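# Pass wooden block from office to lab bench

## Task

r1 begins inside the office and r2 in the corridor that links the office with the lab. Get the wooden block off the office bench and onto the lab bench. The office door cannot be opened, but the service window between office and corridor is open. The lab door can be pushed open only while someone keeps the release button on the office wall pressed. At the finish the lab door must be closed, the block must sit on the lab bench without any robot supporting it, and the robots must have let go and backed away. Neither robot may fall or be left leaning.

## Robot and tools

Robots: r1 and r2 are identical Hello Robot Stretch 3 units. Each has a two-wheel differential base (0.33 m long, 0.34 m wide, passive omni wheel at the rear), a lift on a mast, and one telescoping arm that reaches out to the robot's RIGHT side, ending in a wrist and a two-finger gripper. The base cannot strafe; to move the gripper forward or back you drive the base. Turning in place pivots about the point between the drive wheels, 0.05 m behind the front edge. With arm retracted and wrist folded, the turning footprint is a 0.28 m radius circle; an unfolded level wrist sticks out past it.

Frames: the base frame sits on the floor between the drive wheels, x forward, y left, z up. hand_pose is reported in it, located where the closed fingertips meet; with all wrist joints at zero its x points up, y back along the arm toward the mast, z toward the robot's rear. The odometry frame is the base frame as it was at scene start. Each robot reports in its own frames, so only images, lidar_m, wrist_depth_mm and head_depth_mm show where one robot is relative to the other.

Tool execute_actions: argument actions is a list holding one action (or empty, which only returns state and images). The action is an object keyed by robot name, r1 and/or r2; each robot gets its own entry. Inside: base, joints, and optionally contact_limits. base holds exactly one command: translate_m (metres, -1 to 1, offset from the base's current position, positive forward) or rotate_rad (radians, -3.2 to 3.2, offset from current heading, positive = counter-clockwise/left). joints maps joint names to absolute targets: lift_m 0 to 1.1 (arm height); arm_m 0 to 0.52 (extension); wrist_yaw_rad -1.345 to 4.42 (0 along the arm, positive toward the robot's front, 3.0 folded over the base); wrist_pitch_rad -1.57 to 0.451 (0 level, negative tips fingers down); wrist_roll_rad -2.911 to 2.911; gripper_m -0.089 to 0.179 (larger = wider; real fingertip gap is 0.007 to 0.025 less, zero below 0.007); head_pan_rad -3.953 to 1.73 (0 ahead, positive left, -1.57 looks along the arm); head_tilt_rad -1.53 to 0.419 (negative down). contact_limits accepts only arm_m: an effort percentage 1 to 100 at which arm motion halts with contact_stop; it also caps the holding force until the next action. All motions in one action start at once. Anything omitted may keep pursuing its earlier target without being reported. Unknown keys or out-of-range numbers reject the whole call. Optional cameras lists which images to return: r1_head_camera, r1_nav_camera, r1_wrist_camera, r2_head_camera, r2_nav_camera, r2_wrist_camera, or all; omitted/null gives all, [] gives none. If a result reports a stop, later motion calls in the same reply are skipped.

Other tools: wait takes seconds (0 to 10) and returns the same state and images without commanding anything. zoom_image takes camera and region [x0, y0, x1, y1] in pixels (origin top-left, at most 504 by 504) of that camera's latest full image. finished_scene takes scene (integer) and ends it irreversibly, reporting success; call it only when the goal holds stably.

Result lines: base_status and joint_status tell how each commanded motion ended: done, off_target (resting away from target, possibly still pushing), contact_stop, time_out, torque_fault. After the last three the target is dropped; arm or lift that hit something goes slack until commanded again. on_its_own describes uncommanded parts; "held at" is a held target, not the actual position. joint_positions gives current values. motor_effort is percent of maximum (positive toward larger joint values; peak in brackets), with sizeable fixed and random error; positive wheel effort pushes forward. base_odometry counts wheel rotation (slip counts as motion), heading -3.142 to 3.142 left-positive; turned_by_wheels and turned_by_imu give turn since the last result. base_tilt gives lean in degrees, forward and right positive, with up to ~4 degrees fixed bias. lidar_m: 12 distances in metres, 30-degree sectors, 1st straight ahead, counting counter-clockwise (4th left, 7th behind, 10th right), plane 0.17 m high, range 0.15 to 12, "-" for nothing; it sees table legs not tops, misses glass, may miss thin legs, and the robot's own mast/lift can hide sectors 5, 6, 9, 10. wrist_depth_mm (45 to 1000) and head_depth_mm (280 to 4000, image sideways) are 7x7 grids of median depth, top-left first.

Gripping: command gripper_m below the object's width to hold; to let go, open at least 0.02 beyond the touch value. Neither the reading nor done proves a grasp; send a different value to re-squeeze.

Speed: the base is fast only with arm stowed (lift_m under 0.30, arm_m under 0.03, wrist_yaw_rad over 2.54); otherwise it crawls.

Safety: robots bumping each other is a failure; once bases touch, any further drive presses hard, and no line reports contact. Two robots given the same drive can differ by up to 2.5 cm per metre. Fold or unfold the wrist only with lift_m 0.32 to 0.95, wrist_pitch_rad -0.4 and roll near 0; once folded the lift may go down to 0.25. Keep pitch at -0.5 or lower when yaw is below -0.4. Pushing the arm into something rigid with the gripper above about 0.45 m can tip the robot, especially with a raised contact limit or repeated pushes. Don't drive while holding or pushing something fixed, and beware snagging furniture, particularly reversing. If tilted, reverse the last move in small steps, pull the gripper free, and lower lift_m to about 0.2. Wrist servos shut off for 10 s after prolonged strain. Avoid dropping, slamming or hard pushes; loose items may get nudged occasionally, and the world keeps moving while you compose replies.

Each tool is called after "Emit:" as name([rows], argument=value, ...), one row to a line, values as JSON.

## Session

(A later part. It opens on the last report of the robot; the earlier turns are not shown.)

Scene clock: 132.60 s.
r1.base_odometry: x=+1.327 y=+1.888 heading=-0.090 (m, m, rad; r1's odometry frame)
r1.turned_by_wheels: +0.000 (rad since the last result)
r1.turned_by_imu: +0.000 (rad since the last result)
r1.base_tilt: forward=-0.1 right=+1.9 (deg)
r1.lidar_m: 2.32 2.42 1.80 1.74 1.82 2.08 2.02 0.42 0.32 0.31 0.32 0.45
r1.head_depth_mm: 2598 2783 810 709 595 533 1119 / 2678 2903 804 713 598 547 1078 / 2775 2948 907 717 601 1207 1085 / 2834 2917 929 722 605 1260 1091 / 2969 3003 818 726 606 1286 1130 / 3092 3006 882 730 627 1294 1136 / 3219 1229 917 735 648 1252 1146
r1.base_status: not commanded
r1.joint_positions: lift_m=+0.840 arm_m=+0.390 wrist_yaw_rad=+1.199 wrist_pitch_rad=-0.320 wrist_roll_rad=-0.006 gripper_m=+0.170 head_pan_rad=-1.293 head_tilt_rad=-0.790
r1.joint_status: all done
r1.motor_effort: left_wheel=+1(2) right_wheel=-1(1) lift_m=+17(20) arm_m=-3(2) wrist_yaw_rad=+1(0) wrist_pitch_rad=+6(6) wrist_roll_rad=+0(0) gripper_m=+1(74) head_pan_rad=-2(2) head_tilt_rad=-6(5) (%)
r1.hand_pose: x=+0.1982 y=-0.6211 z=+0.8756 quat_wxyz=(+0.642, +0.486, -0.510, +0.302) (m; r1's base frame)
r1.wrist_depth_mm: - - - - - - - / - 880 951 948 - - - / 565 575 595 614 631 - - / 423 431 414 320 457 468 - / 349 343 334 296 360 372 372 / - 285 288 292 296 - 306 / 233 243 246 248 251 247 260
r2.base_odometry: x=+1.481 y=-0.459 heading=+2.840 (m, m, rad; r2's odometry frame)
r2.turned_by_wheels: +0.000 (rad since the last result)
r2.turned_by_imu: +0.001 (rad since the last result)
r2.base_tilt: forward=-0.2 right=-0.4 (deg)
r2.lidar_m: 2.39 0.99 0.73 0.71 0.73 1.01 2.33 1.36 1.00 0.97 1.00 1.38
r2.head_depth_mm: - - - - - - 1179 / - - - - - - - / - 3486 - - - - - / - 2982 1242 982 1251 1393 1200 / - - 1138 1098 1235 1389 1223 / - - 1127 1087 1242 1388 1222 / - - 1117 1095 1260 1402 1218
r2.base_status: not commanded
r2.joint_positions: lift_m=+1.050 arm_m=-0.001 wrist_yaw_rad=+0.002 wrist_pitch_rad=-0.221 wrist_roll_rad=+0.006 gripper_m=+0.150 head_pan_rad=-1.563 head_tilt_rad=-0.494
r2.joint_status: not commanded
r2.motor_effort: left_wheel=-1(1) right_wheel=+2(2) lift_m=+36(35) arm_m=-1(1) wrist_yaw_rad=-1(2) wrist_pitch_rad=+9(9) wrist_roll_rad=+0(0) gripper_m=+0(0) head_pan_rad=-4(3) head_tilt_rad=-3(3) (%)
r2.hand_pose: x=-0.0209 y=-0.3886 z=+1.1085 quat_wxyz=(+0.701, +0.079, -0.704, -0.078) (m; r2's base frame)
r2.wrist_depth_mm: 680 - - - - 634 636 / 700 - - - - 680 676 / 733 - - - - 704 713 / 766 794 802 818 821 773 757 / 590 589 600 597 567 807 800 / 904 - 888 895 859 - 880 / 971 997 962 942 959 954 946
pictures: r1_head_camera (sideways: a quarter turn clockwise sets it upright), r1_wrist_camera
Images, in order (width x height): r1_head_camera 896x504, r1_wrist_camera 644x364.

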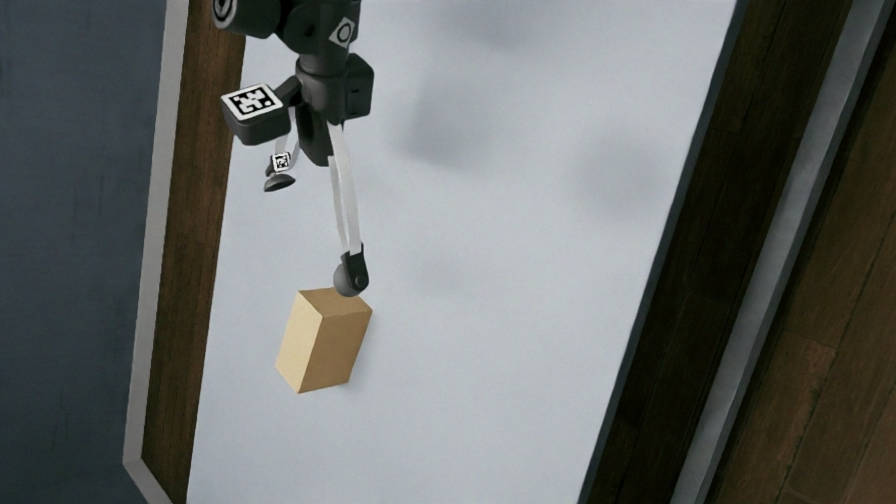

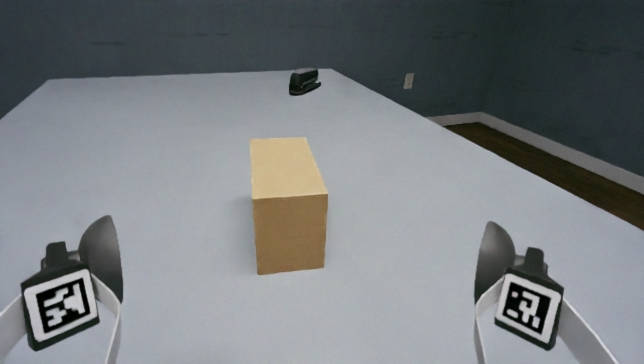

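Emit:
execute_actions([
  {"r1":{"joints":{"lift_m":0.775}}},
], cameras=["r1_head_camera","r1_wrist_camera"])

Emit:
execute_actions([
  {"r1":{"base":{"translate_m":0.06},"joints":{"arm_m":0.41}}},
], cameras=["r1_head_camera","r1_wrist_camera"])

Scene clock: 138.13 s.
r1.base_odometry: x=+1.327 y=+1.888 heading=-0.090 (m, m, rad; r1's odometry frame)
r1.turned_by_wheels: +0.000 (rad since the last result)
r1.turned_by_imu: +0.000 (rad since the last result)
r1.base_tilt: forward=-0.1 right=+1.9 (deg)
r1.lidar_m: 2.31 2.41 1.80 1.74 1.82 2.08 2.01 0.42 0.32 0.31 0.32 0.45
r1.head_depth_mm: 2585 2779 941 691 595 532 1113 / 2662 2855 946 693 599 547 1079 / 2776 2925 920 714 600 1210 1082 / 2850 2949 896 704 604 1256 1094 / 2970 2969 818 727 606 1294 1134 / 3083 2999 878 731 625 1298 1138 / 3191 1223 920 735 644 1251 1137
r1.base_status: not commanded
r1.joint_positions: lift_m=+0.775 arm_m=+0.390 wrist_yaw_rad=+1.199 wrist_pitch_rad=-0.320 wrist_roll_rad=-0.006 gripper_m=+0.170 head_pan_rad=-1.293 head_tilt_rad=-0.790
r1.joint_status: all done
r1.motor_effort: left_wheel=+2(2) right_wheel=-1(1) lift_m=+18(18) arm_m=-3(3) wrist_yaw_rad=+1(1) wrist_pitch_rad=+6(6) wrist_roll_rad=+0(0) gripper_m=+0(0) head_pan_rad=-2(3) head_tilt_rad=-5(6) (%)
r1.hand_pose: x=+0.1982 y=-0.6211 z=+0.8106 quat_wxyz=(+0.642, +0.486, -0.510, +0.302) (m; r1's base frame)
r1.wrist_depth_mm: - - - - - - - / 611 626 653 693 - - - / 400 411 392 249 450 461 - / 298 306 296 271 325 333 343 / 249 244 247 249 254 266 264 / - 201 204 207 210 - 217 / 166 172 174 176 177 176 183
r2.base_odometry: x=+1.481 y=-0.459 heading=+2.840 (m, m, rad; r2's odometry frame)
r2.turned_by_wheels: +0.000 (rad since the last result)
r2.turned_by_imu: +0.001 (rad since the last result)
r2.base_tilt: forward=-0.3 right=-0.5 (deg)
r2.lidar_m: 2.39 0.99 0.73 0.71 0.73 1.01 2.33 1.36 1.00 0.97 1.01 1.39
r2.head_depth_mm: - - - - - - 1176 / - - - - - - - / - 3500 - - - - - / - 3065 1239 984 1253 1396 1202 / - - 1143 1098 1235 1387 1226 / - - 1129 1087 1248 1385 1219 / - - 1118 1094 1256 1397 1213
r2.base_status: not commanded
r2.joint_positions: lift_m=+1.050 arm_m=-0.001 wrist_yaw_rad=+0.002 wrist_pitch_rad=-0.221 wrist_roll_rad=+0.006 gripper_m=+0.150 head_pan_rad=-1.563 head_tilt_rad=-0.494
r2.joint_status: not commanded
r2.motor_effort: left_wheel=-1(2) right_wheel=+2(2) lift_m=+35(35) arm_m=-1(1) wrist_yaw_rad=-2(2) wrist_pitch_rad=+9(10) wrist_roll_rad=+0(0) gripper_m=+0(0) head_pan_rad=-3(4) head_tilt_rad=-3(3) (%)
r2.hand_pose: x=-0.0209 y=-0.3886 z=+1.1085 quat_wxyz=(+0.701, +0.079, -0.704, -0.078) (m; r2's base frame)
r2.wrist_depth_mm: 673 - - - - 643 636 / 700 - - - - 664 678 / 738 - - - - 717 719 / 769 798 801 824 824 766 760 / 587 604 603 604 578 807 817 / 894 - 891 881 877 - 877 / 958 974 972 943 935 948 916
pictures: r1_head_camera (sideways: a quarter turn clockwise sets it upright), r1_wrist_camera
Images, in order (width x height): r1_head_camera 896x504, r1_wrist_camera 644x364.

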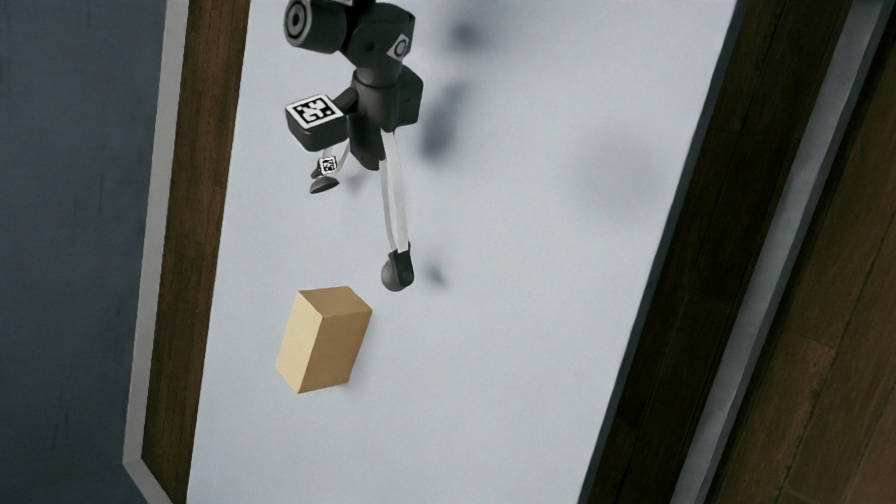

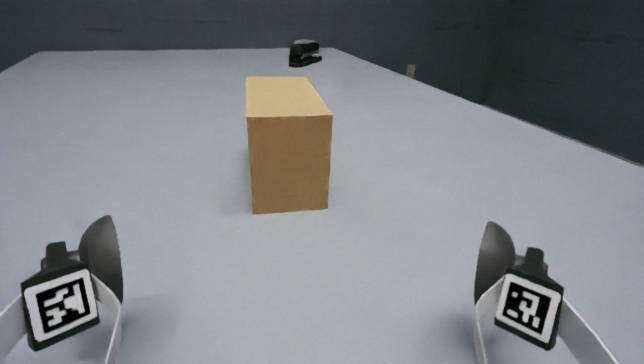

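Scene clock: 139.90 s.
r1.base_odometry: x=+1.387 y=+1.883 heading=-0.090 (m, m, rad; r1's odometry frame)
r1.turned_by_wheels: +0.000 (rad since the last result)
r1.turned_by_imu: +0.000 (rad since the last result)
r1.base_tilt: forward=-0.1 right=+2.0 (deg)
r1.lidar_m: 2.26 2.36 1.80 1.74 1.81 2.14 2.07 0.43 0.32 0.31 0.32 0.45
r1.head_depth_mm: 2579 2754 946 708 595 533 1117 / 2684 2878 949 710 599 548 1078 / 2783 2911 919 718 601 1209 1082 / 2854 2954 864 715 603 1254 1084 / 2962 2979 821 729 607 1289 1133 / 3031 3011 910 732 626 1288 1143 / 3096 1225 918 734 647 1259 1142
r1.base_status: done
r1.joint_positions: lift_m=+0.775 arm_m=+0.410 wrist_yaw_rad=+1.199 wrist_pitch_rad=-0.320 wrist_roll_rad=-0.006 gripper_m=+0.170 head_pan_rad=-1.293 head_tilt_rad=-0.790
r1.joint_status: all done
r1.motor_effort: left_wheel=+1(7) right_wheel=-1(3) lift_m=+18(17) arm_m=+3(3) wrist_yaw_rad=+0(1) wrist_pitch_rad=+6(6) wrist_roll_rad=+0(0) gripper_m=-1(0) head_pan_rad=-2(2) head_tilt_rad=-5(6) (%)
r1.hand_pose: x=+0.1982 y=-0.6403 z=+0.8106 quat_wxyz=(+0.642, +0.486, -0.510, +0.302) (m; r1's base frame)
r1.wrist_depth_mm: - - - - - - - / 602 632 658 691 - - - / 403 411 369 231 447 468 - / 298 304 280 192 325 334 339 / 248 243 227 212 257 265 265 / - 202 203 207 210 - 216 / 166 172 174 176 177 176 183
r2.base_odometry: x=+1.481 y=-0.459 heading=+2.840 (m, m, rad; r2's odometry frame)
r2.turned_by_wheels: +0.000 (rad since the last result)
r2.turned_by_imu: +0.000 (rad since the last result)
r2.base_tilt: forward=-0.3 right=-0.5 (deg)
r2.lidar_m: 2.39 0.99 0.73 0.70 0.74 1.01 2.34 1.36 1.00 0.97 1.01 1.38
r2.head_depth_mm: - - - - - - 1180 / - - - - - - - / - 3545 - - - - - / - 2961 1244 982 1249 1395 1197 / - - 1138 1092 1234 1393 1223 / - - 1129 1091 1245 1392 1219 / - - 1118 1094 1258 1397 1219
r2.base_status: not commanded
r2.joint_positions: lift_m=+1.050 arm_m=-0.001 wrist_yaw_rad=+0.002 wrist_pitch_rad=-0.221 wrist_roll_rad=+0.006 gripper_m=+0.150 head_pan_rad=-1.563 head_tilt_rad=-0.494
r2.joint_status: not commanded
r2.motor_effort: left_wheel=-2(2) right_wheel=+2(3) lift_m=+35(35) arm_m=+0(1) wrist_yaw_rad=-2(1) wrist_pitch_rad=+10(9) wrist_roll_rad=+0(0) gripper_m=+0(0) head_pan_rad=-3(3) head_tilt_rad=-3(4) (%)
r2.hand_pose: x=-0.0209 y=-0.3886 z=+1.1085 quat_wxyz=(+0.701, +0.079, -0.704, -0.078) (m; r2's base frame)
r2.wrist_depth_mm: 686 - - - - 649 637 / 705 - - - - 674 673 / 743 - - - - 717 713 / 783 792 813 823 816 765 760 / 589 596 607 614 574 790 811 / 892 - 889 877 874 - 859 / 972 980 989 942 957 943 922
pictures: r1_head_camera (sideways: a quarter turn clockwise sets it upright), r1_wrist_camera
Images, in order (width x height): r1_head_camera 896x504, r1_wrist_camera 644x364.

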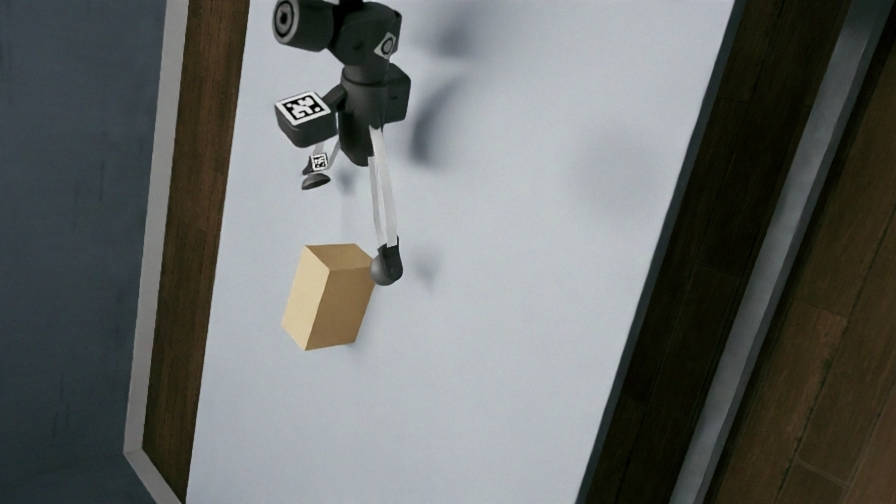

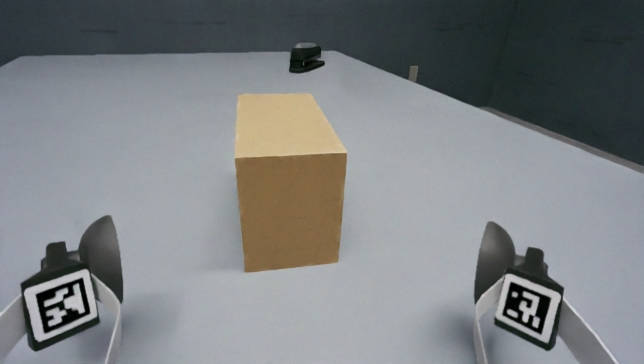

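Emit:
execute_actions([
  {"r1":{"base":{"translate_m":0.085},"joints":{"arm_m":0.435,"lift_m":0.765}}},
], cameras=["r1_head_camera","r1_wrist_camera"])

Scene clock: 143.57 s.
r1.base_odometry: x=+1.472 y=+1.875 heading=-0.090 (m, m, rad; r1's odometry frame)
r1.turned_by_wheels: +0.000 (rad since the last result)
r1.turned_by_imu: +0.001 (rad since the last result)
r1.base_tilt: forward=-0.2 right=+1.9 (deg)
r1.lidar_m: 2.17 2.27 1.79 1.74 1.82 2.22 2.16 0.43 0.32 0.31 0.33 0.45
r1.head_depth_mm: 2569 2781 954 706 595 534 1117 / 2654 2893 965 712 597 548 1080 / 2747 2916 859 716 601 1211 1086 / 2881 2950 787 721 603 1254 1092 / 2969 2973 905 727 607 1298 1128 / 3093 2987 911 730 626 1301 1134 / 3066 1221 919 737 659 1259 1136
r1.base_status: done
r1.joint_positions: lift_m=+0.765 arm_m=+0.435 wrist_yaw_rad=+1.199 wrist_pitch_rad=-0.320 wrist_roll_rad=-0.006 gripper_m=+0.170 head_pan_rad=-1.293 head_tilt_rad=-0.790
r1.joint_status: all done
r1.motor_effort: left_wheel=+2(6) right_wheel=-2(5) lift_m=+18(16) arm_m=+4(0) wrist_yaw_rad=+1(1) wrist_pitch_rad=+6(6) wrist_roll_rad=+0(0) gripper_m=+0(0) head_pan_rad=-3(3) head_tilt_rad=-5(5) (%)
r1.hand_pose: x=+0.1982 y=-0.6653 z=+0.8006 quat_wxyz=(+0.642, +0.486, -0.510, +0.302) (m; r1's base frame)
r1.wrist_depth_mm: - - - - - - - / 572 586 618 631 - - - / 374 383 342 200 422 434 - / 280 286 140 135 304 309 317 / 232 226 105 107 229 248 248 / - 188 99 106 190 - 203 / 155 161 112 118 162 164 172
r2.base_odometry: x=+1.481 y=-0.459 heading=+2.840 (m, m, rad; r2's odometry frame)
r2.turned_by_wheels: +0.000 (rad since the last result)
r2.turned_by_imu: +0.001 (rad since the last result)
r2.base_tilt: forward=-0.3 right=-0.5 (deg)
r2.lidar_m: 2.39 0.99 0.73 0.70 0.73 1.01 2.34 1.37 1.00 0.97 1.01 1.39
r2.head_depth_mm: - - - - - - 1172 / - - - - - - - / - 3473 - - - - - / - 2993 1242 983 1251 1391 1201 / - - 1138 1091 1237 1393 1218 / - - 1126 1087 1246 1392 1219 / - - 1119 1094 1251 1404 1216
r2.base_status: not commanded
r2.joint_positions: lift_m=+1.050 arm_m=-0.001 wrist_yaw_rad=+0.002 wrist_pitch_rad=-0.221 wrist_roll_rad=+0.006 gripper_m=+0.150 head_pan_rad=-1.563 head_tilt_rad=-0.494
r2.joint_status: not commanded
r2.motor_effort: left_wheel=-1(2) right_wheel=+2(2) lift_m=+35(35) arm_m=-1(1) wrist_yaw_rad=-2(2) wrist_pitch_rad=+9(10) wrist_roll_rad=+0(0) gripper_m=+0(0) head_pan_rad=-4(3) head_tilt_rad=-3(3) (%)
r2.hand_pose: x=-0.0209 y=-0.3886 z=+1.1085 quat_wxyz=(+0.701, +0.079, -0.704, -0.078) (m; r2's base frame)
r2.wrist_depth_mm: 686 - - - - 641 645 / 696 - - - - 675 672 / 727 - - - - 723 721 / 772 801 808 818 830 760 751 / 595 595 594 603 575 797 816 / 914 - 884 895 859 - 872 / 982 972 948 955 931 971 945
pictures: r1_head_camera (sideways: a quarter turn clockwise sets it upright), r1_wrist_camera
Images, in order (width x height): r1_head_camera 896x504, r1_wrist_camera 644x364.

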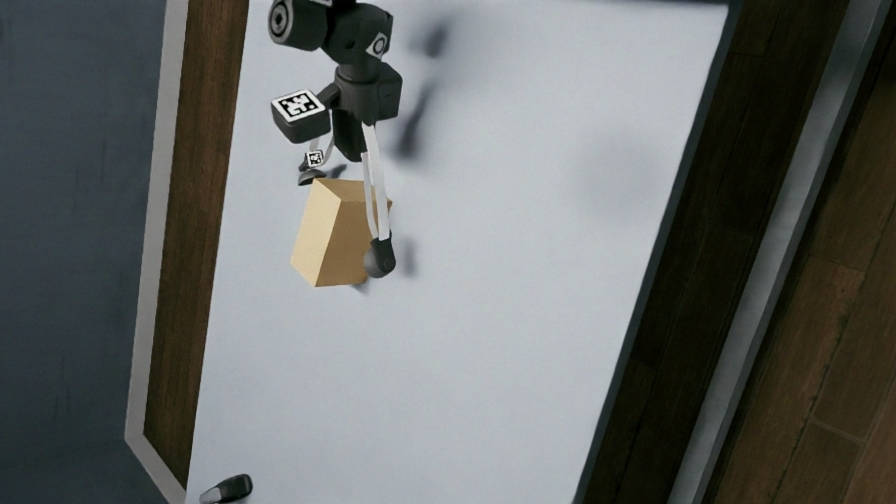

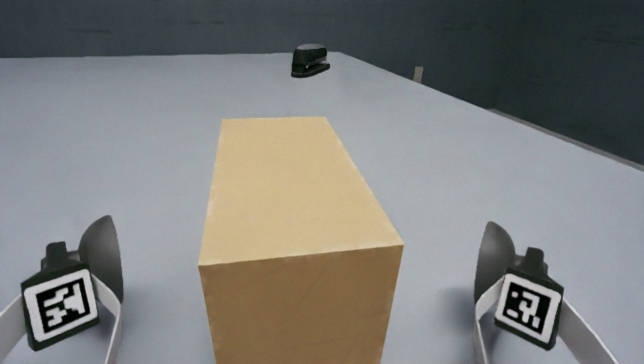

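Emit:
execute_actions([
  {"r1":{"joints":{"gripper_m":0.03}}},
], cameras=[])

Emit:
execute_actions([
  {"r1":{"joints":{"lift_m":0.9}}},
], cameras=["r1_head_camera","r1_wrist_camera"])

Scene clock: 147.20 s.
r1.base_odometry: x=+1.472 y=+1.875 heading=-0.090 (m, m, rad; r1's odometry frame)
r1.turned_by_wheels: +0.000 (rad since the last result)
r1.turned_by_imu: +0.000 (rad since the last result)
r1.base_tilt: forward=-0.1 right=+2.0 (deg)
r1.lidar_m: 2.18 2.27 1.80 1.74 1.82 2.22 2.16 0.43 0.32 0.31 0.33 0.45
r1.head_depth_mm: 2605 2782 941 710 595 533 1120 / 2642 2856 951 713 598 547 1084 / 2758 2898 920 718 601 1211 1082 / 2836 2945 789 720 603 1260 1091 / 2975 3011 906 728 609 1290 1130 / 3093 2996 909 731 627 1296 1137 / 3051 1225 916 737 659 1251 1145
r1.base_status: not commanded
r1.joint_positions: lift_m=+0.765 arm_m=+0.435 wrist_yaw_rad=+1.199 wrist_pitch_rad=-0.320 wrist_roll_rad=-0.007 gripper_m=+0.031 head_pan_rad=-1.293 head_tilt_rad=-0.790
r1.joint_status: all done
r1.motor_effort: left_wheel=+2(3) right_wheel=-2(3) lift_m=+18(18) arm_m=+3(4) wrist_yaw_rad=+1(1) wrist_pitch_rad=+6(6) wrist_roll_rad=+0(0) gripper_m=-16(92) head_pan_rad=-3(2) head_tilt_rad=-5(5) (%)
r1.hand_pose: x=+0.1982 y=-0.6653 z=+0.8006 quat_wxyz=(+0.642, +0.486, -0.510, +0.302) (m; r1's base frame)
r1.wrist_depth_mm: - - - - - - - / 564 592 613 636 - - - / 377 381 181 381 419 431 - / 279 286 142 134 303 312 317 / 224 226 110 114 221 242 247 / 186 191 114 123 137 199 202 / 160 159 153 138 162 169 171
r2.base_odometry: x=+1.481 y=-0.459 heading=+2.840 (m, m, rad; r2's odometry frame)
r2.turned_by_wheels: +0.000 (rad since the last result)
r2.turned_by_imu: +0.001 (rad since the last result)
r2.base_tilt: forward=-0.3 right=-0.5 (deg)
r2.lidar_m: 2.40 0.99 0.73 0.71 0.74 1.01 2.33 1.36 1.00 0.97 1.01 1.38
r2.head_depth_mm: - - - - - - 1180 / - - - - - - - / - 3490 - - - - - / - 2988 1244 983 1250 1391 1198 / - - 1139 1098 1231 1387 1221 / - - 1130 1090 1247 1386 1216 / - - 1115 1093 1255 1404 1215
r2.base_status: not commanded
r2.joint_positions: lift_m=+1.050 arm_m=-0.001 wrist_yaw_rad=+0.002 wrist_pitch_rad=-0.221 wrist_roll_rad=+0.006 gripper_m=+0.150 head_pan_rad=-1.563 head_tilt_rad=-0.494
r2.joint_status: not commanded
r2.motor_effort: left_wheel=-2(1) right_wheel=+2(2) lift_m=+35(35) arm_m=+0(1) wrist_yaw_rad=-1(2) wrist_pitch_rad=+9(10) wrist_roll_rad=+0(1) gripper_m=+0(0) head_pan_rad=-4(3) head_tilt_rad=-3(4) (%)
r2.hand_pose: x=-0.0209 y=-0.3886 z=+1.1085 quat_wxyz=(+0.701, +0.079, -0.704, -0.078) (m; r2's base frame)
r2.wrist_depth_mm: 681 - - - - 651 639 / 700 - - - - 677 676 / 734 - - - - 719 712 / 768 787 802 814 820 758 759 / 584 588 596 607 578 801 819 / 887 - 896 862 867 - 877 / 978 981 962 947 938 954 919
pictures: none
No camera images: the call's "cameras" was empty. Leave "cameras" out to get every camera's image.

Scene clock: 149.27 s.
r1.base_odometry: x=+1.472 y=+1.875 heading=-0.090 (m, m, rad; r1's odometry frame)
r1.turned_by_wheels: +0.000 (rad since the last result)
r1.turned_by_imu: +0.000 (rad since the last result)
r1.base_tilt: forward=-0.1 right=+2.0 (deg)
r1.lidar_m: 2.17 2.27 1.79 1.73 1.81 2.22 2.17 0.43 0.32 0.31 0.33 0.45
r1.head_depth_mm: 2607 2885 850 709 594 534 1113 / 2674 2866 856 713 597 547 1084 / 2752 2915 860 716 600 1210 1082 / 2870 2926 813 721 603 1266 1088 / 2986 2985 904 726 609 1289 1127 / 3038 3005 909 730 626 1298 1132 / 3082 1226 914 736 658 1256 1139
r1.base_status: not commanded
r1.joint_positions: lift_m=+0.900 arm_m=+0.435 wrist_yaw_rad=+1.199 wrist_pitch_rad=-0.341 wrist_roll_rad=-0.007 gripper_m=+0.031 head_pan_rad=-1.293 head_tilt_rad=-0.790
r1.joint_status: all done
r1.motor_effort: left_wheel=+2(2) right_wheel=-2(2) lift_m=+30(32) arm_m=+3(3) wrist_yaw_rad=+1(1) wrist_pitch_rad=+13(13) wrist_roll_rad=+0(0) gripper_m=-14(17) head_pan_rad=-2(2) head_tilt_rad=-6(5) (%)
r1.hand_pose: x=+0.1960 y=-0.6645 z=+0.9298 quat_wxyz=(+0.645, +0.491, -0.505, +0.295) (m; r1's base frame)
r1.wrist_depth_mm: - - - - - - - / - - - - - - - / 666 683 704 694 - - - / 510 520 501 139 553 - - / 411 417 128 134 440 445 - / 344 349 125 131 352 366 373 / 297 299 148 128 302 316 319
r2.base_odometry: x=+1.481 y=-0.459 heading=+2.840 (m, m, rad; r2's odometry frame)
r2.turned_by_wheels: +0.000 (rad since the last result)
r2.turned_by_imu: +0.000 (rad since the last result)
r2.base_tilt: forward=-0.3 right=-0.4 (deg)
r2.lidar_m: 2.40 0.99 0.73 0.70 0.73 1.01 2.33 1.36 1.00 0.97 1.01 1.38
r2.head_depth_mm: - - - - - - 1181 / - - - - - - - / - 3467 - - - - - / - 2929 1238 983 1254 1388 1197 / - - 1141 1097 1237 1392 1222 / - - 1124 1086 1248 1386 1219 / - - 1119 1096 1255 1403 1211
r2.base_status: not commanded
r2.joint_positions: lift_m=+1.050 arm_m=-0.001 wrist_yaw_rad=+0.002 wrist_pitch_rad=-0.221 wrist_roll_rad=+0.006 gripper_m=+0.150 head_pan_rad=-1.563 head_tilt_rad=-0.494
r2.joint_status: not commanded
r2.motor_effort: left_wheel=-1(1) right_wheel=+2(2) lift_m=+35(36) arm_m=-1(0) wrist_yaw_rad=-2(1) wrist_pitch_rad=+9(9) wrist_roll_rad=-1(0) gripper_m=+0(0) head_pan_rad=-3(3) head_tilt_rad=-2(3) (%)
r2.hand_pose: x=-0.0209 y=-0.3886 z=+1.1085 quat_wxyz=(+0.701, +0.079, -0.704, -0.078) (m; r2's base frame)
r2.wrist_depth_mm: 684 - - - - 642 638 / 696 - - - - 683 681 / 737 - - - - 716 716 / 767 801 799 823 822 756 760 / 586 591 598 618 576 813 809 / 904 - 878 881 877 - 866 / 970 972 948 966 943 949 920
pictures: r1_head_camera (sideways: a quarter turn clockwise sets it upright), r1_wrist_camera
Images, in order (width x height): r1_head_camera 896x504, r1_wrist_camera 644x364.

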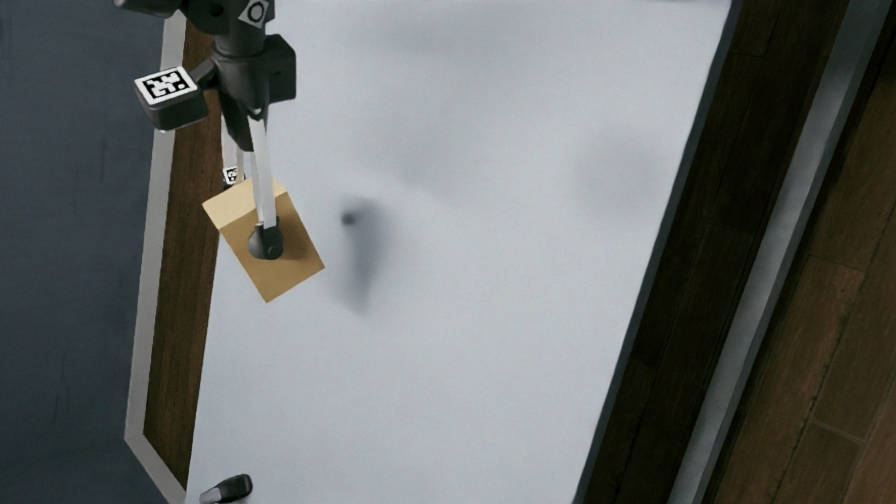

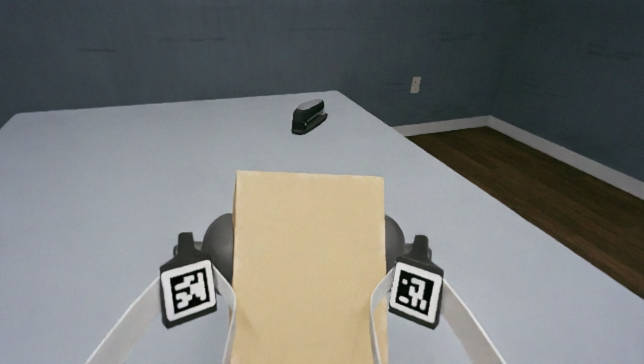

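Emit:
execute_actions([
  {"r1":{"base":{"translate_m":-1.0},"joints":{"lift_m":1.03,"arm_m":0.02,"gripper_m":0.005,"head_pan_rad":-3.1,"head_tilt_rad":-0.4}}},
], cameras=["r1_wrist_camera"])

Emit:
execute_actions([
  {"r1":{"base":{"translate_m":-0.35},"joints":{"head_pan_rad":-3.6}}},
], cameras=["r1_wrist_camera","r1_head_camera","r1_nav_camera"])

Scene clock: 166.83 s.
r1.base_odometry: x=+0.476 y=+1.965 heading=-0.090 (m, m, rad; r1's odometry frame)
r1.turned_by_wheels: +0.000 (rad since the last result)
r1.turned_by_imu: -0.004 (rad since the last result)
r1.base_tilt: forward=-0.2 right=+1.9 (deg)
r1.lidar_m: 1.21 2.45 1.82 1.77 1.60 1.19 1.15 1.20 1.67 3.02 1.05 0.58
r1.head_depth_mm: 927 1002 1065 - - - - / 942 1012 1078 - - - - / 947 1019 1107 1218 - - - / 2542 2753 2872 1157 - - - / 2584 2817 2970 1159 - - - / 2604 2195 2397 1175 - - - / 2638 2892 2997 1188 - - -
r1.base_status: done
r1.joint_positions: lift_m=+1.030 arm_m=+0.020 wrist_yaw_rad=+1.200 wrist_pitch_rad=-0.342 wrist_roll_rad=-0.007 gripper_m=+0.015 head_pan_rad=-3.093 head_tilt_rad=-0.408
r1.joint_status: gripper_m off_target (ended at +0.015, target +0.005); the others done
r1.on_its_own: gripper_m is held at +0.014, not at your +0.005, by its stall guard, which is not easing now
r1.motor_effort: left_wheel=+3(4) right_wheel=-2(9) lift_m=+30(32) arm_m=-3(2) wrist_yaw_rad=+1(1) wrist_pitch_rad=+13(13) wrist_roll_rad=+0(0) gripper_m=-20(97) head_pan_rad=-3(29) head_tilt_rad=+4(34) (%)
r1.hand_pose: x=+0.1961 y=-0.2500 z=+1.0598 quat_wxyz=(+0.645, +0.492, -0.505, +0.296) (m; r1's base frame)
r1.wrist_depth_mm: - - - - - - - / - - - - - - - / - - - - - - - / - - 857 139 810 821 - / - - 128 134 676 877 - / - - 125 131 - - - / - - 165 128 - - -
r2.base_odometry: x=+1.481 y=-0.459 heading=+2.840 (m, m, rad; r2's odometry frame)
r2.turned_by_wheels: +0.000 (rad since the last result)
r2.turned_by_imu: +0.003 (rad since the last result)
r2.base_tilt: forward=-0.2 right=-0.5 (deg)
r2.lidar_m: 2.39 0.99 0.73 0.70 0.74 1.01 2.33 1.36 1.00 0.97 1.01 1.38
r2.head_depth_mm: - - - - - - 1178 / - - - - - - - / - 3478 - - - - - / - 3427 1242 988 1251 1383 1194 / - - 1139 1093 1239 1390 1223 / - - 1127 1093 1252 1390 1217 / - - 1117 1093 1256 1405 1212
r2.base_status: not commanded
r2.joint_positions: lift_m=+1.050 arm_m=-0.001 wrist_yaw_rad=+0.002 wrist_pitch_rad=-0.221 wrist_roll_rad=+0.006 gripper_m=+0.150 head_pan_rad=-1.563 head_tilt_rad=-0.494
r2.joint_status: not commanded
r2.motor_effort: left_wheel=-2(2) right_wheel=+2(3) lift_m=+35(35) arm_m=-1(1) wrist_yaw_rad=-1(2) wrist_pitch_rad=+9(9) wrist_roll_rad=+0(0) gripper_m=+0(0) head_pan_rad=-3(4) head_tilt_rad=-3(3) (%)
r2.hand_pose: x=-0.0209 y=-0.3886 z=+1.1085 quat_wxyz=(+0.701, +0.079, -0.704, -0.078) (m; r2's base frame)
r2.wrist_depth_mm: 687 - - - - 650 635 / 695 - - - - 690 673 / 741 - - - - 723 727 / 769 798 795 836 823 752 754 / 592 582 601 601 582 802 819 / 890 - 880 883 876 - 883 / 974 964 952 958 946 946 932
pictures: r1_wrist_camera
Images, in order (width x height): r1_wrist_camera 644x364.

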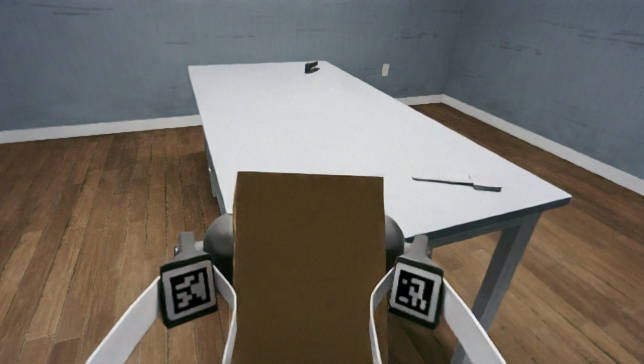

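Scene clock: 171.30 s.
r1.base_odometry: x=+0.127 y=+1.996 heading=-0.090 (m, m, rad; r1's odometry frame)
r1.turned_by_wheels: +0.000 (rad since the last result)
r1.turned_by_imu: -0.001 (rad since the last result)
r1.base_tilt: forward=-0.2 right=+1.9 (deg)
r1.lidar_m: 1.17 2.47 1.82 1.77 1.11 0.83 0.80 0.83 1.16 3.02 1.26 0.91
r1.head_depth_mm: 789 - - - - - 1269 / 754 - - - - - 1266 / 727 - - - - - - / 703 754 - - - - - / 681 731 777 - - - - / 656 703 745 - - - - / 632 676 717 - - - -
r1.base_status: done
r1.joint_positions: lift_m=+1.030 arm_m=+0.020 wrist_yaw_rad=+1.200 wrist_pitch_rad=-0.342 wrist_roll_rad=-0.007 gripper_m=+0.015 head_pan_rad=-3.593 head_tilt_rad=-0.408
r1.joint_status: all done
r1.on_its_own: gripper_m is held at +0.014, not at your +0.005, by its stall guard, which is not easing now
r1.motor_effort: left_wheel=+3(4) right_wheel=-1(7) lift_m=+29(30) arm_m=-3(3) wrist_yaw_rad=-1(0) wrist_pitch_rad=+13(13) wrist_roll_rad=+0(0) gripper_m=-20(21) head_pan_rad=-2(24) head_tilt_rad=+5(5) (%)
r1.hand_pose: x=+0.1961 y=-0.2500 z=+1.0598 quat_wxyz=(+0.645, +0.492, -0.505, +0.296) (m; r1's base frame)
r1.wrist_depth_mm: - - - - - - - / - - - - - - - / - - - - - - - / - - 865 139 - - - / - - 127 134 - - - / - - 125 131 - - - / - - 165 128 - - -
r2.base_odometry: x=+1.481 y=-0.459 heading=+2.840 (m, m, rad; r2's odometry frame)
r2.turned_by_wheels: +0.000 (rad since the last result)
r2.turned_by_imu: +0.001 (rad since the last result)
r2.base_tilt: forward=-0.3 right=-0.5 (deg)
r2.lidar_m: 2.39 0.99 0.73 0.71 0.73 1.01 2.34 1.36 1.00 0.97 1.01 1.38
r2.head_depth_mm: - - - - - - 1180 / - - - - - - - / - 3462 - - - - - / - 3445 1239 984 1252 1389 1194 / - - 1138 1094 1235 1390 1221 / - - 1127 1089 1244 1384 1213 / 1565 - 1113 1095 1257 1403 1215
r2.base_status: not commanded
r2.joint_positions: lift_m=+1.050 arm_m=-0.001 wrist_yaw_rad=+0.002 wrist_pitch_rad=-0.221 wrist_roll_rad=+0.006 gripper_m=+0.150 head_pan_rad=-1.563 head_tilt_rad=-0.494
r2.joint_status: not commanded
r2.motor_effort: left_wheel=-2(1) right_wheel=+3(2) lift_m=+35(35) arm_m=+0(1) wrist_yaw_rad=-1(1) wrist_pitch_rad=+9(9) wrist_roll_rad=+0(0) gripper_m=+0(0) head_pan_rad=-4(3) head_tilt_rad=-3(2) (%)
r2.hand_pose: x=-0.0209 y=-0.3886 z=+1.1085 quat_wxyz=(+0.701, +0.079, -0.704, -0.078) (m; r2's base frame)
r2.wrist_depth_mm: 681 - - - - 640 629 / 699 - - - - 678 677 / 730 - - - - 714 715 / 774 788 799 818 812 773 756 / 596 595 597 599 576 810 794 / 902 - 870 874 871 - 878 / 956 976 956 959 949 960 946
pictures: r1_head_camera (sideways: a quarter turn clockwise sets it upright), r1_nav_camera (sideways: a quarter turn counterclockwise sets it upright), r1_wrist_camera
Images, in order (width x height): r1_head_camera 896x504, r1_nav_camera 672x504, r1_wrist_camera 644x364.

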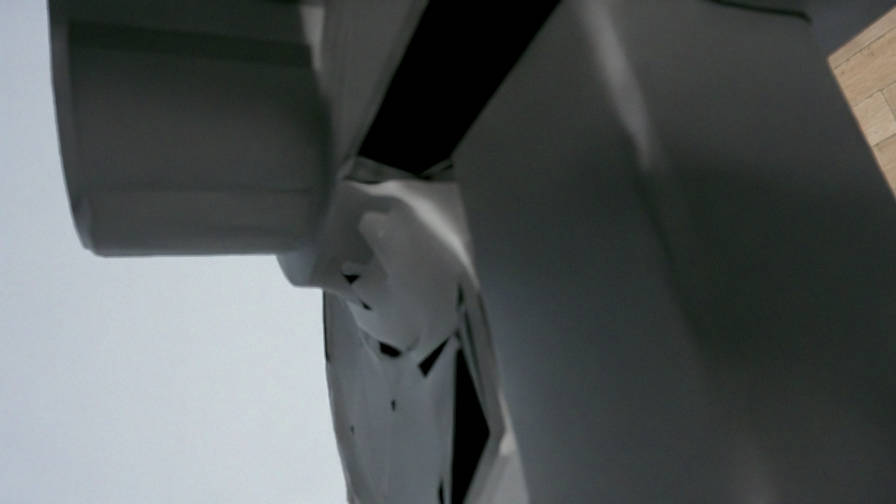

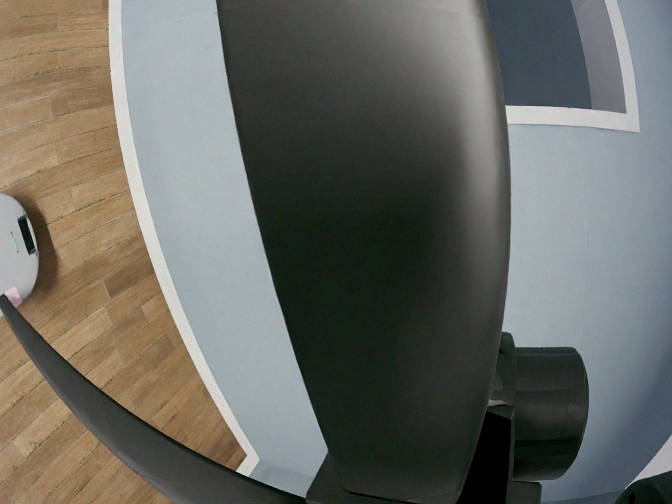

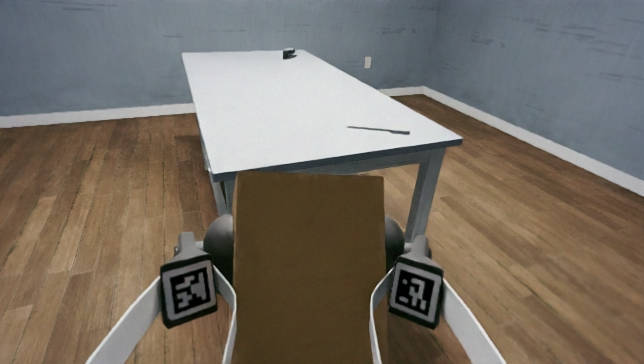

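Turn right and unfold wrist.

Emit:
execute_actions([
  {"r1":{"base":{"rotate_rad":-1.57},"joints":{"head_pan_rad":-1.5,"head_tilt_rad":-0.5}}},
], cameras=["r1_head_camera","r1_nav_camera","r2_head_camera"])

Scene clock: 176.10 s.
r1.base_odometry: x=+0.127 y=+1.996 heading=-1.660 (m, m, rad; r1's odometry frame)
r1.turned_by_wheels: -1.570 (rad since the last result)
r1.turned_by_imu: -1.593 (rad since the last result)
r1.base_tilt: forward=-0.1 right=+1.9 (deg)
r1.lidar_m: 3.00 1.25 0.90 1.13 2.48 1.83 1.78 1.12 0.83 0.80 0.83 1.15
r1.head_depth_mm: 626 683 752 - - - 1208 / 629 691 761 - - - 1217 / 636 695 769 862 973 - 1211 / 2231 2430 2584 786 979 - 1216 / 2263 2503 2622 832 - - 1250 / 2207 2450 2101 842 - - 1268 / 2295 2510 2674 804 693 313 1275
r1.base_status: done
r1.joint_positions: lift_m=+1.030 arm_m=+0.020 wrist_yaw_rad=+1.200 wrist_pitch_rad=-0.342 wrist_roll_rad=-0.007 gripper_m=+0.015 head_pan_rad=-1.507 head_tilt_rad=-0.494
r1.joint_status: all done
r1.on_its_own: gripper_m is held at +0.014, not at your +0.005, by its stall guard, which is not easing now
r1.motor_effort: left_wheel=+3(8) right_wheel=-3(7) lift_m=+29(30) arm_m=-3(3) wrist_yaw_rad=+0(1) wrist_pitch_rad=+13(13) wrist_roll_rad=+0(0) gripper_m=-20(21) head_pan_rad=+3(31) head_tilt_rad=-3(16) (%)
r1.hand_pose: x=+0.1961 y=-0.2500 z=+1.0598 quat_wxyz=(+0.645, +0.492, -0.505, +0.296) (m; r1's base frame)
r1.wrist_depth_mm: - - - - - - - / - - - - - - - / - - - - 711 712 730 / - - - 139 644 522 541 / - - 128 133 903 450 422 / - - 125 131 907 743 366 / - - 165 128 - 728 585
r2.base_odometry: x=+1.481 y=-0.459 heading=+2.840 (m, m, rad; r2's odometry frame)
r2.turned_by_wheels: +0.000 (rad since the last result)
r2.turned_by_imu: +0.001 (rad since the last result)
r2.base_tilt: forward=-0.2 right=-0.5 (deg)
r2.lidar_m: 2.39 0.99 0.73 0.70 0.73 1.01 2.34 1.36 1.00 0.96 1.00 1.39
r2.head_depth_mm: - - - - - - 1176 / - - - - - - - / - 3488 - - - - - / - 3401 1245 987 1249 1394 1198 / - - 1133 1094 1236 1394 1223 / - - 1128 1088 1248 1389 1218 / 1688 - 1118 1097 1262 1402 1215
r2.base_status: not commanded
r2.joint_positions: lift_m=+1.050 arm_m=-0.001 wrist_yaw_rad=+0.002 wrist_pitch_rad=-0.221 wrist_roll_rad=+0.006 gripper_m=+0.150 head_pan_rad=-1.563 head_tilt_rad=-0.494
r2.joint_status: not commanded
r2.motor_effort: left_wheel=-1(1) right_wheel=+3(3) lift_m=+35(35) arm_m=-1(0) wrist_yaw_rad=-2(2) wrist_pitch_rad=+9(9) wrist_roll_rad=+0(0) gripper_m=+0(0) head_pan_rad=-3(3) head_tilt_rad=-3(3) (%)
r2.hand_pose: x=-0.0209 y=-0.3886 z=+1.1085 quat_wxyz=(+0.701, +0.079, -0.704, -0.078) (m; r2's base frame)
r2.wrist_depth_mm: 684 - - - - 647 642 / 703 - - - - 673 677 / 731 - - - - 723 712 / 768 808 801 821 826 755 768 / 583 589 592 608 580 798 819 / 902 - 880 895 896 - 863 / 986 976 977 939 943 968 937
pictures: r1_head_camera (sideways: a quarter turn clockwise sets it upright), r1_nav_camera (sideways: a quarter turn counterclockwise sets it upright), r2_head_camera (sideways: a quarter turn clockwise sets it upright)
Images, in order (width x height): r1_head_camera 896x504, r1_nav_camera 672x504, r2_head_camera 896x504.

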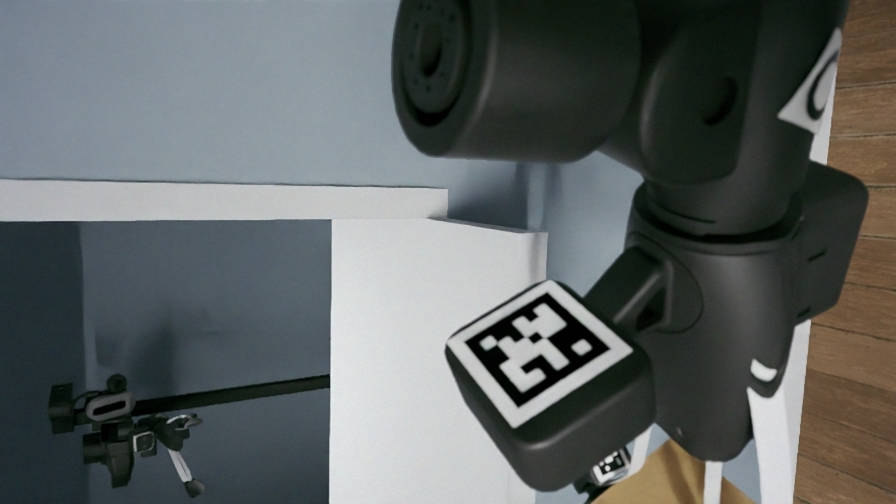

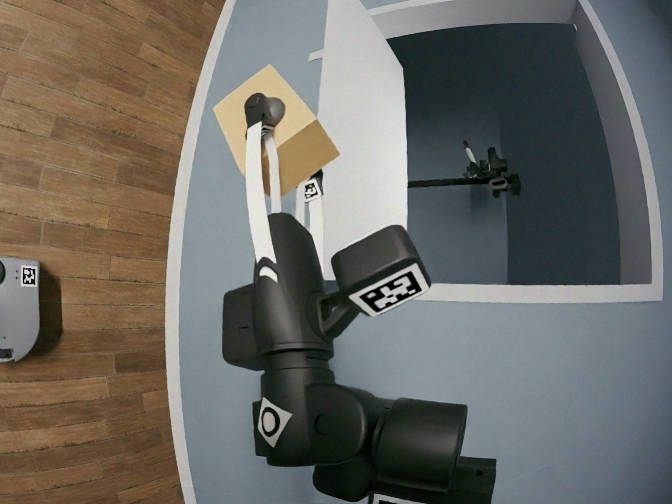

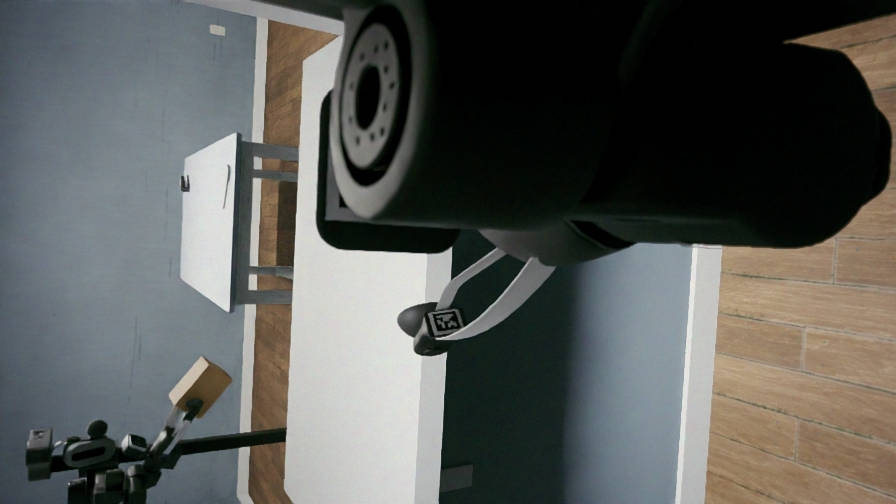

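Emit:
execute_actions([
  {"r1":{"base":{"translate_m":0.4},"joints":{"wrist_yaw_rad":0.0,"head_tilt_rad":-0.6}}},
], cameras=[])

Emit:
execute_actions([
  {"r1":{"joints":{"arm_m":0.42}},"r2":{"joints":{"head_tilt_rad":-0.2}}},
], cameras=["r1_head_camera","r1_wrist_camera","r2_head_camera","r2_wrist_camera"])

Scene clock: 188.03 s.
r1.base_odometry: x=+0.092 y=+1.598 heading=-1.659 (m, m, rad; r1's odometry frame)
r1.turned_by_wheels: +0.000 (rad since the last result)
r1.turned_by_imu: +0.003 (rad since the last result)
r1.base_tilt: forward=-0.2 right=+2.0 (deg)
r1.lidar_m: 2.61 2.73 1.00 0.86 3.04 2.25 2.17 1.13 0.83 0.81 0.84 1.16
r1.head_depth_mm: 2155 2392 1022 - - - 1175 / 2183 2421 1027 - - - 1176 / 2206 2466 986 410 1126 1311 1206 / 2143 2455 931 724 1105 1323 1209 / 2251 2520 943 722 1124 1336 1215 / 2286 2553 949 731 1149 1357 1215 / 2314 2612 961 740 1168 1371 1223
r1.base_status: done
r1.joint_positions: lift_m=+1.030 arm_m=+0.020 wrist_yaw_rad=+0.002 wrist_pitch_rad=-0.342 wrist_roll_rad=-0.007 gripper_m=+0.015 head_pan_rad=-1.507 head_tilt_rad=-0.592
r1.joint_status: all done
r1.on_its_own: gripper_m is held at +0.014, not at your +0.005, by its stall guard, which is not easing now
r1.motor_effort: left_wheel=+2(10) right_wheel=-2(3) lift_m=+30(30) arm_m=-3(3) wrist_yaw_rad=-2(3) wrist_pitch_rad=+13(13) wrist_roll_rad=+0(0) gripper_m=-20(21) head_pan_rad=+2(2) head_tilt_rad=-4(16) (%)
r1.hand_pose: x=-0.0211 y=-0.3987 z=+1.0598 quat_wxyz=(+0.699, +0.121, -0.694, -0.120) (m; r1's base frame)
r1.wrist_depth_mm: - - - - - 562 490 / - - - - - 567 526 / 623 642 658 668 691 586 573 / 472 483 462 139 517 546 628 / 392 400 127 133 409 416 675 / 733 746 125 131 726 747 763 / 823 841 166 128 850 859 845
r2.base_odometry: x=+1.481 y=-0.459 heading=+2.840 (m, m, rad; r2's odometry frame)
r2.turned_by_wheels: +0.000 (rad since the last result)
r2.turned_by_imu: +0.002 (rad since the last result)
r2.base_tilt: forward=-0.3 right=-0.5 (deg)
r2.lidar_m: 2.39 0.99 0.73 0.70 0.73 1.01 2.34 1.36 1.00 0.97 1.00 1.39
r2.head_depth_mm: - - - - - - 1183 / - - - - - - - / - 3474 - - - - - / - 3394 1241 983 1251 1397 1200 / 1681 2539 1137 1097 1236 1386 1222 / - - 1125 1090 1246 1392 1219 / - - 1115 1093 1258 1403 1211
r2.base_status: not commanded
r2.joint_positions: lift_m=+1.050 arm_m=-0.001 wrist_yaw_rad=+0.002 wrist_pitch_rad=-0.221 wrist_roll_rad=+0.006 gripper_m=+0.150 head_pan_rad=-1.563 head_tilt_rad=-0.494
r2.joint_status: not commanded
r2.motor_effort: left_wheel=-2(1) right_wheel=+2(2) lift_m=+36(35) arm_m=-1(1) wrist_yaw_rad=-1(1) wrist_pitch_rad=+9(10) wrist_roll_rad=+0(0) gripper_m=+0(1) head_pan_rad=-3(3) head_tilt_rad=-2(3) (%)
r2.hand_pose: x=-0.0209 y=-0.3886 z=+1.1085 quat_wxyz=(+0.701, +0.079, -0.704, -0.078) (m; r2's base frame)
r2.wrist_depth_mm: 690 - - - - 647 632 / 704 - - - - 683 676 / 738 - - - - 716 715 / 760 788 803 808 831 753 743 / 587 594 601 609 572 817 799 / 897 - 885 872 866 - 849 / 966 976 949 940 953 944 931
pictures: none
No camera images: the call's "cameras" was empty. Leave "cameras" out to get every camera's image.

Scene clock: 192.17 s.
r1.base_odometry: x=+0.092 y=+1.598 heading=-1.659 (m, m, rad; r1's odometry frame)
r1.turned_by_wheels: +0.000 (rad since the last result)
r1.turned_by_imu: +0.000 (rad since the last result)
r1.base_tilt: forward=-0.2 right=+1.9 (deg)
r1.lidar_m: 2.61 2.72 1.00 0.86 3.04 2.25 2.17 1.12 0.83 0.80 0.84 1.16
r1.head_depth_mm: 2126 2423 905 673 1043 1250 1192 / 2139 - 913 706 1059 1273 1200 / 2196 2464 824 714 1081 1304 1200 / 2131 2469 930 720 1104 1334 1205 / 2277 2513 940 725 1125 1337 1216 / 2285 2572 948 728 1151 1353 1219 / 2311 2588 958 737 1166 1382 1225
r1.base_status: not commanded
r1.joint_positions: lift_m=+1.030 arm_m=+0.420 wrist_yaw_rad=+0.000 wrist_pitch_rad=-0.342 wrist_roll_rad=-0.007 gripper_m=+0.015 head_pan_rad=-1.507 head_tilt_rad=-0.593
r1.joint_status: all done
r1.on_its_own: gripper_m is held at +0.014, not at your +0.005, by its stall guard, which is not easing now
r1.motor_effort: left_wheel=+2(2) right_wheel=-2(3) lift_m=+29(29) arm_m=+3(4) wrist_yaw_rad=+0(1) wrist_pitch_rad=+13(13) wrist_roll_rad=+0(0) gripper_m=-20(20) head_pan_rad=+3(3) head_tilt_rad=-4(4) (%)
r1.hand_pose: x=-0.0214 y=-0.7979 z=+1.0598 quat_wxyz=(+0.699, +0.121, -0.694, -0.120) (m; r1's base frame)
r1.wrist_depth_mm: - - - - - - - / - - - - - - - / - - - - - - - / 466 475 463 139 502 543 - / 374 381 128 134 403 411 - / 315 319 125 131 319 338 341 / 273 274 166 128 278 290 293
r2.base_odometry: x=+1.481 y=-0.459 heading=+2.840 (m, m, rad; r2's odometry frame)
r2.turned_by_wheels: +0.000 (rad since the last result)
r2.turned_by_imu: +0.001 (rad since the last result)
r2.base_tilt: forward=-0.3 right=-0.5 (deg)
r2.lidar_m: 2.40 0.99 0.73 0.71 0.73 1.01 2.33 1.36 1.00 0.97 1.01 1.38
r2.head_depth_mm: 3009 - - - - - - / 2787 - - - 1096 - - / 2854 - - 2794 - - - / 2878 - - 2775 925 1057 1151 / 2927 - 1859 1980 920 1078 1142 / 3201 - - 1241 908 1082 1148 / 3223 - - - 904 1089 1160
r2.base_status: not commanded
r2.joint_positions: lift_m=+1.050 arm_m=-0.001 wrist_yaw_rad=+0.002 wrist_pitch_rad=-0.221 wrist_roll_rad=+0.006 gripper_m=+0.150 head_pan_rad=-1.563 head_tilt_rad=-0.211
r2.joint_status: all done
r2.motor_effort: left_wheel=-2(1) right_wheel=+3(3) lift_m=+35(36) arm_m=+0(2) wrist_yaw_rad=-1(1) wrist_pitch_rad=+10(9) wrist_roll_rad=+0(0) gripper_m=+0(0) head_pan_rad=-3(4) head_tilt_rad=+6(25) (%)
r2.hand_pose: x=-0.0209 y=-0.3886 z=+1.1085 quat_wxyz=(+0.701, +0.079, -0.704, -0.078) (m; r2's base frame)
r2.wrist_depth_mm: 678 - - - - 649 635 / 705 - - - - 685 672 / 732 - - - - 712 714 / 775 799 802 816 819 767 764 / 593 602 598 603 566 802 821 / 903 - 877 872 884 - 869 / 957 972 950 970 943 957 946
pictures: r1_head_camera (sideways: a quarter turn clockwise sets it upright), r1_wrist_camera, r2_head_camera (sideways: a quarter turn clockwise sets it upright), r2_wrist_camera
Images, in order (width x height): r1_head_camera 896x504, r1_wrist_camera 644x364, r2_head_camera 896x504, r2_wrist_camera 644x364.

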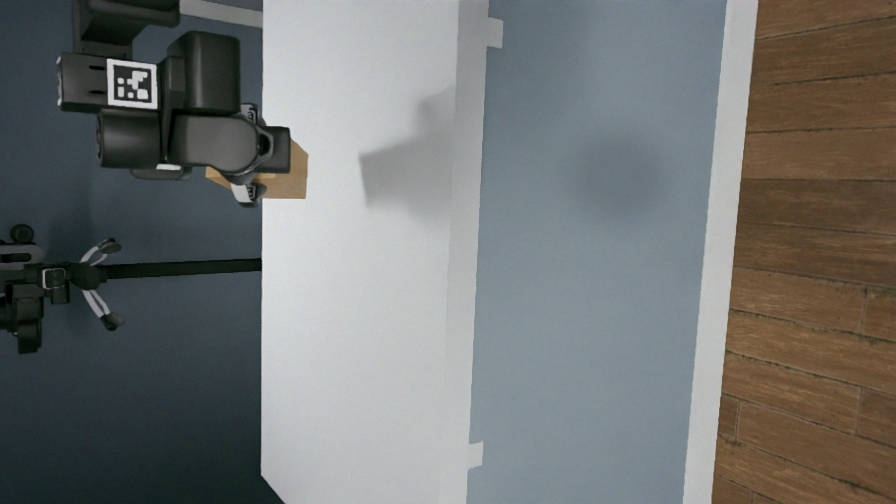

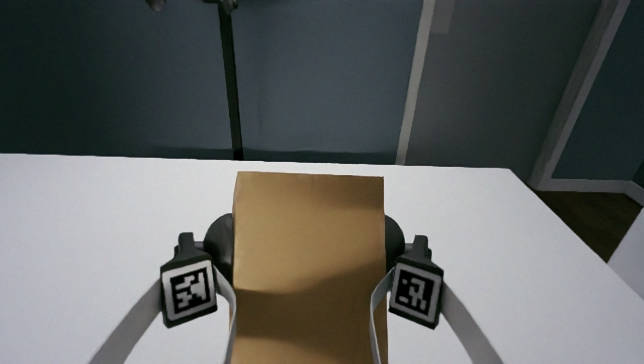

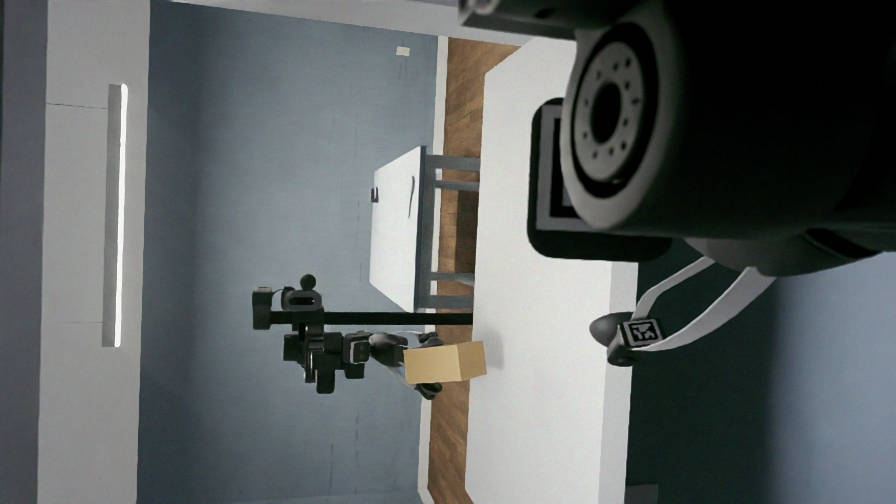

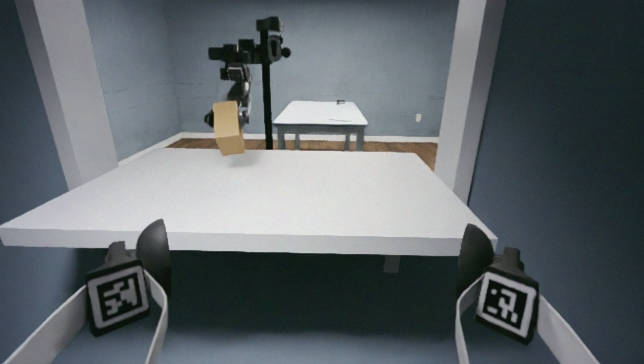

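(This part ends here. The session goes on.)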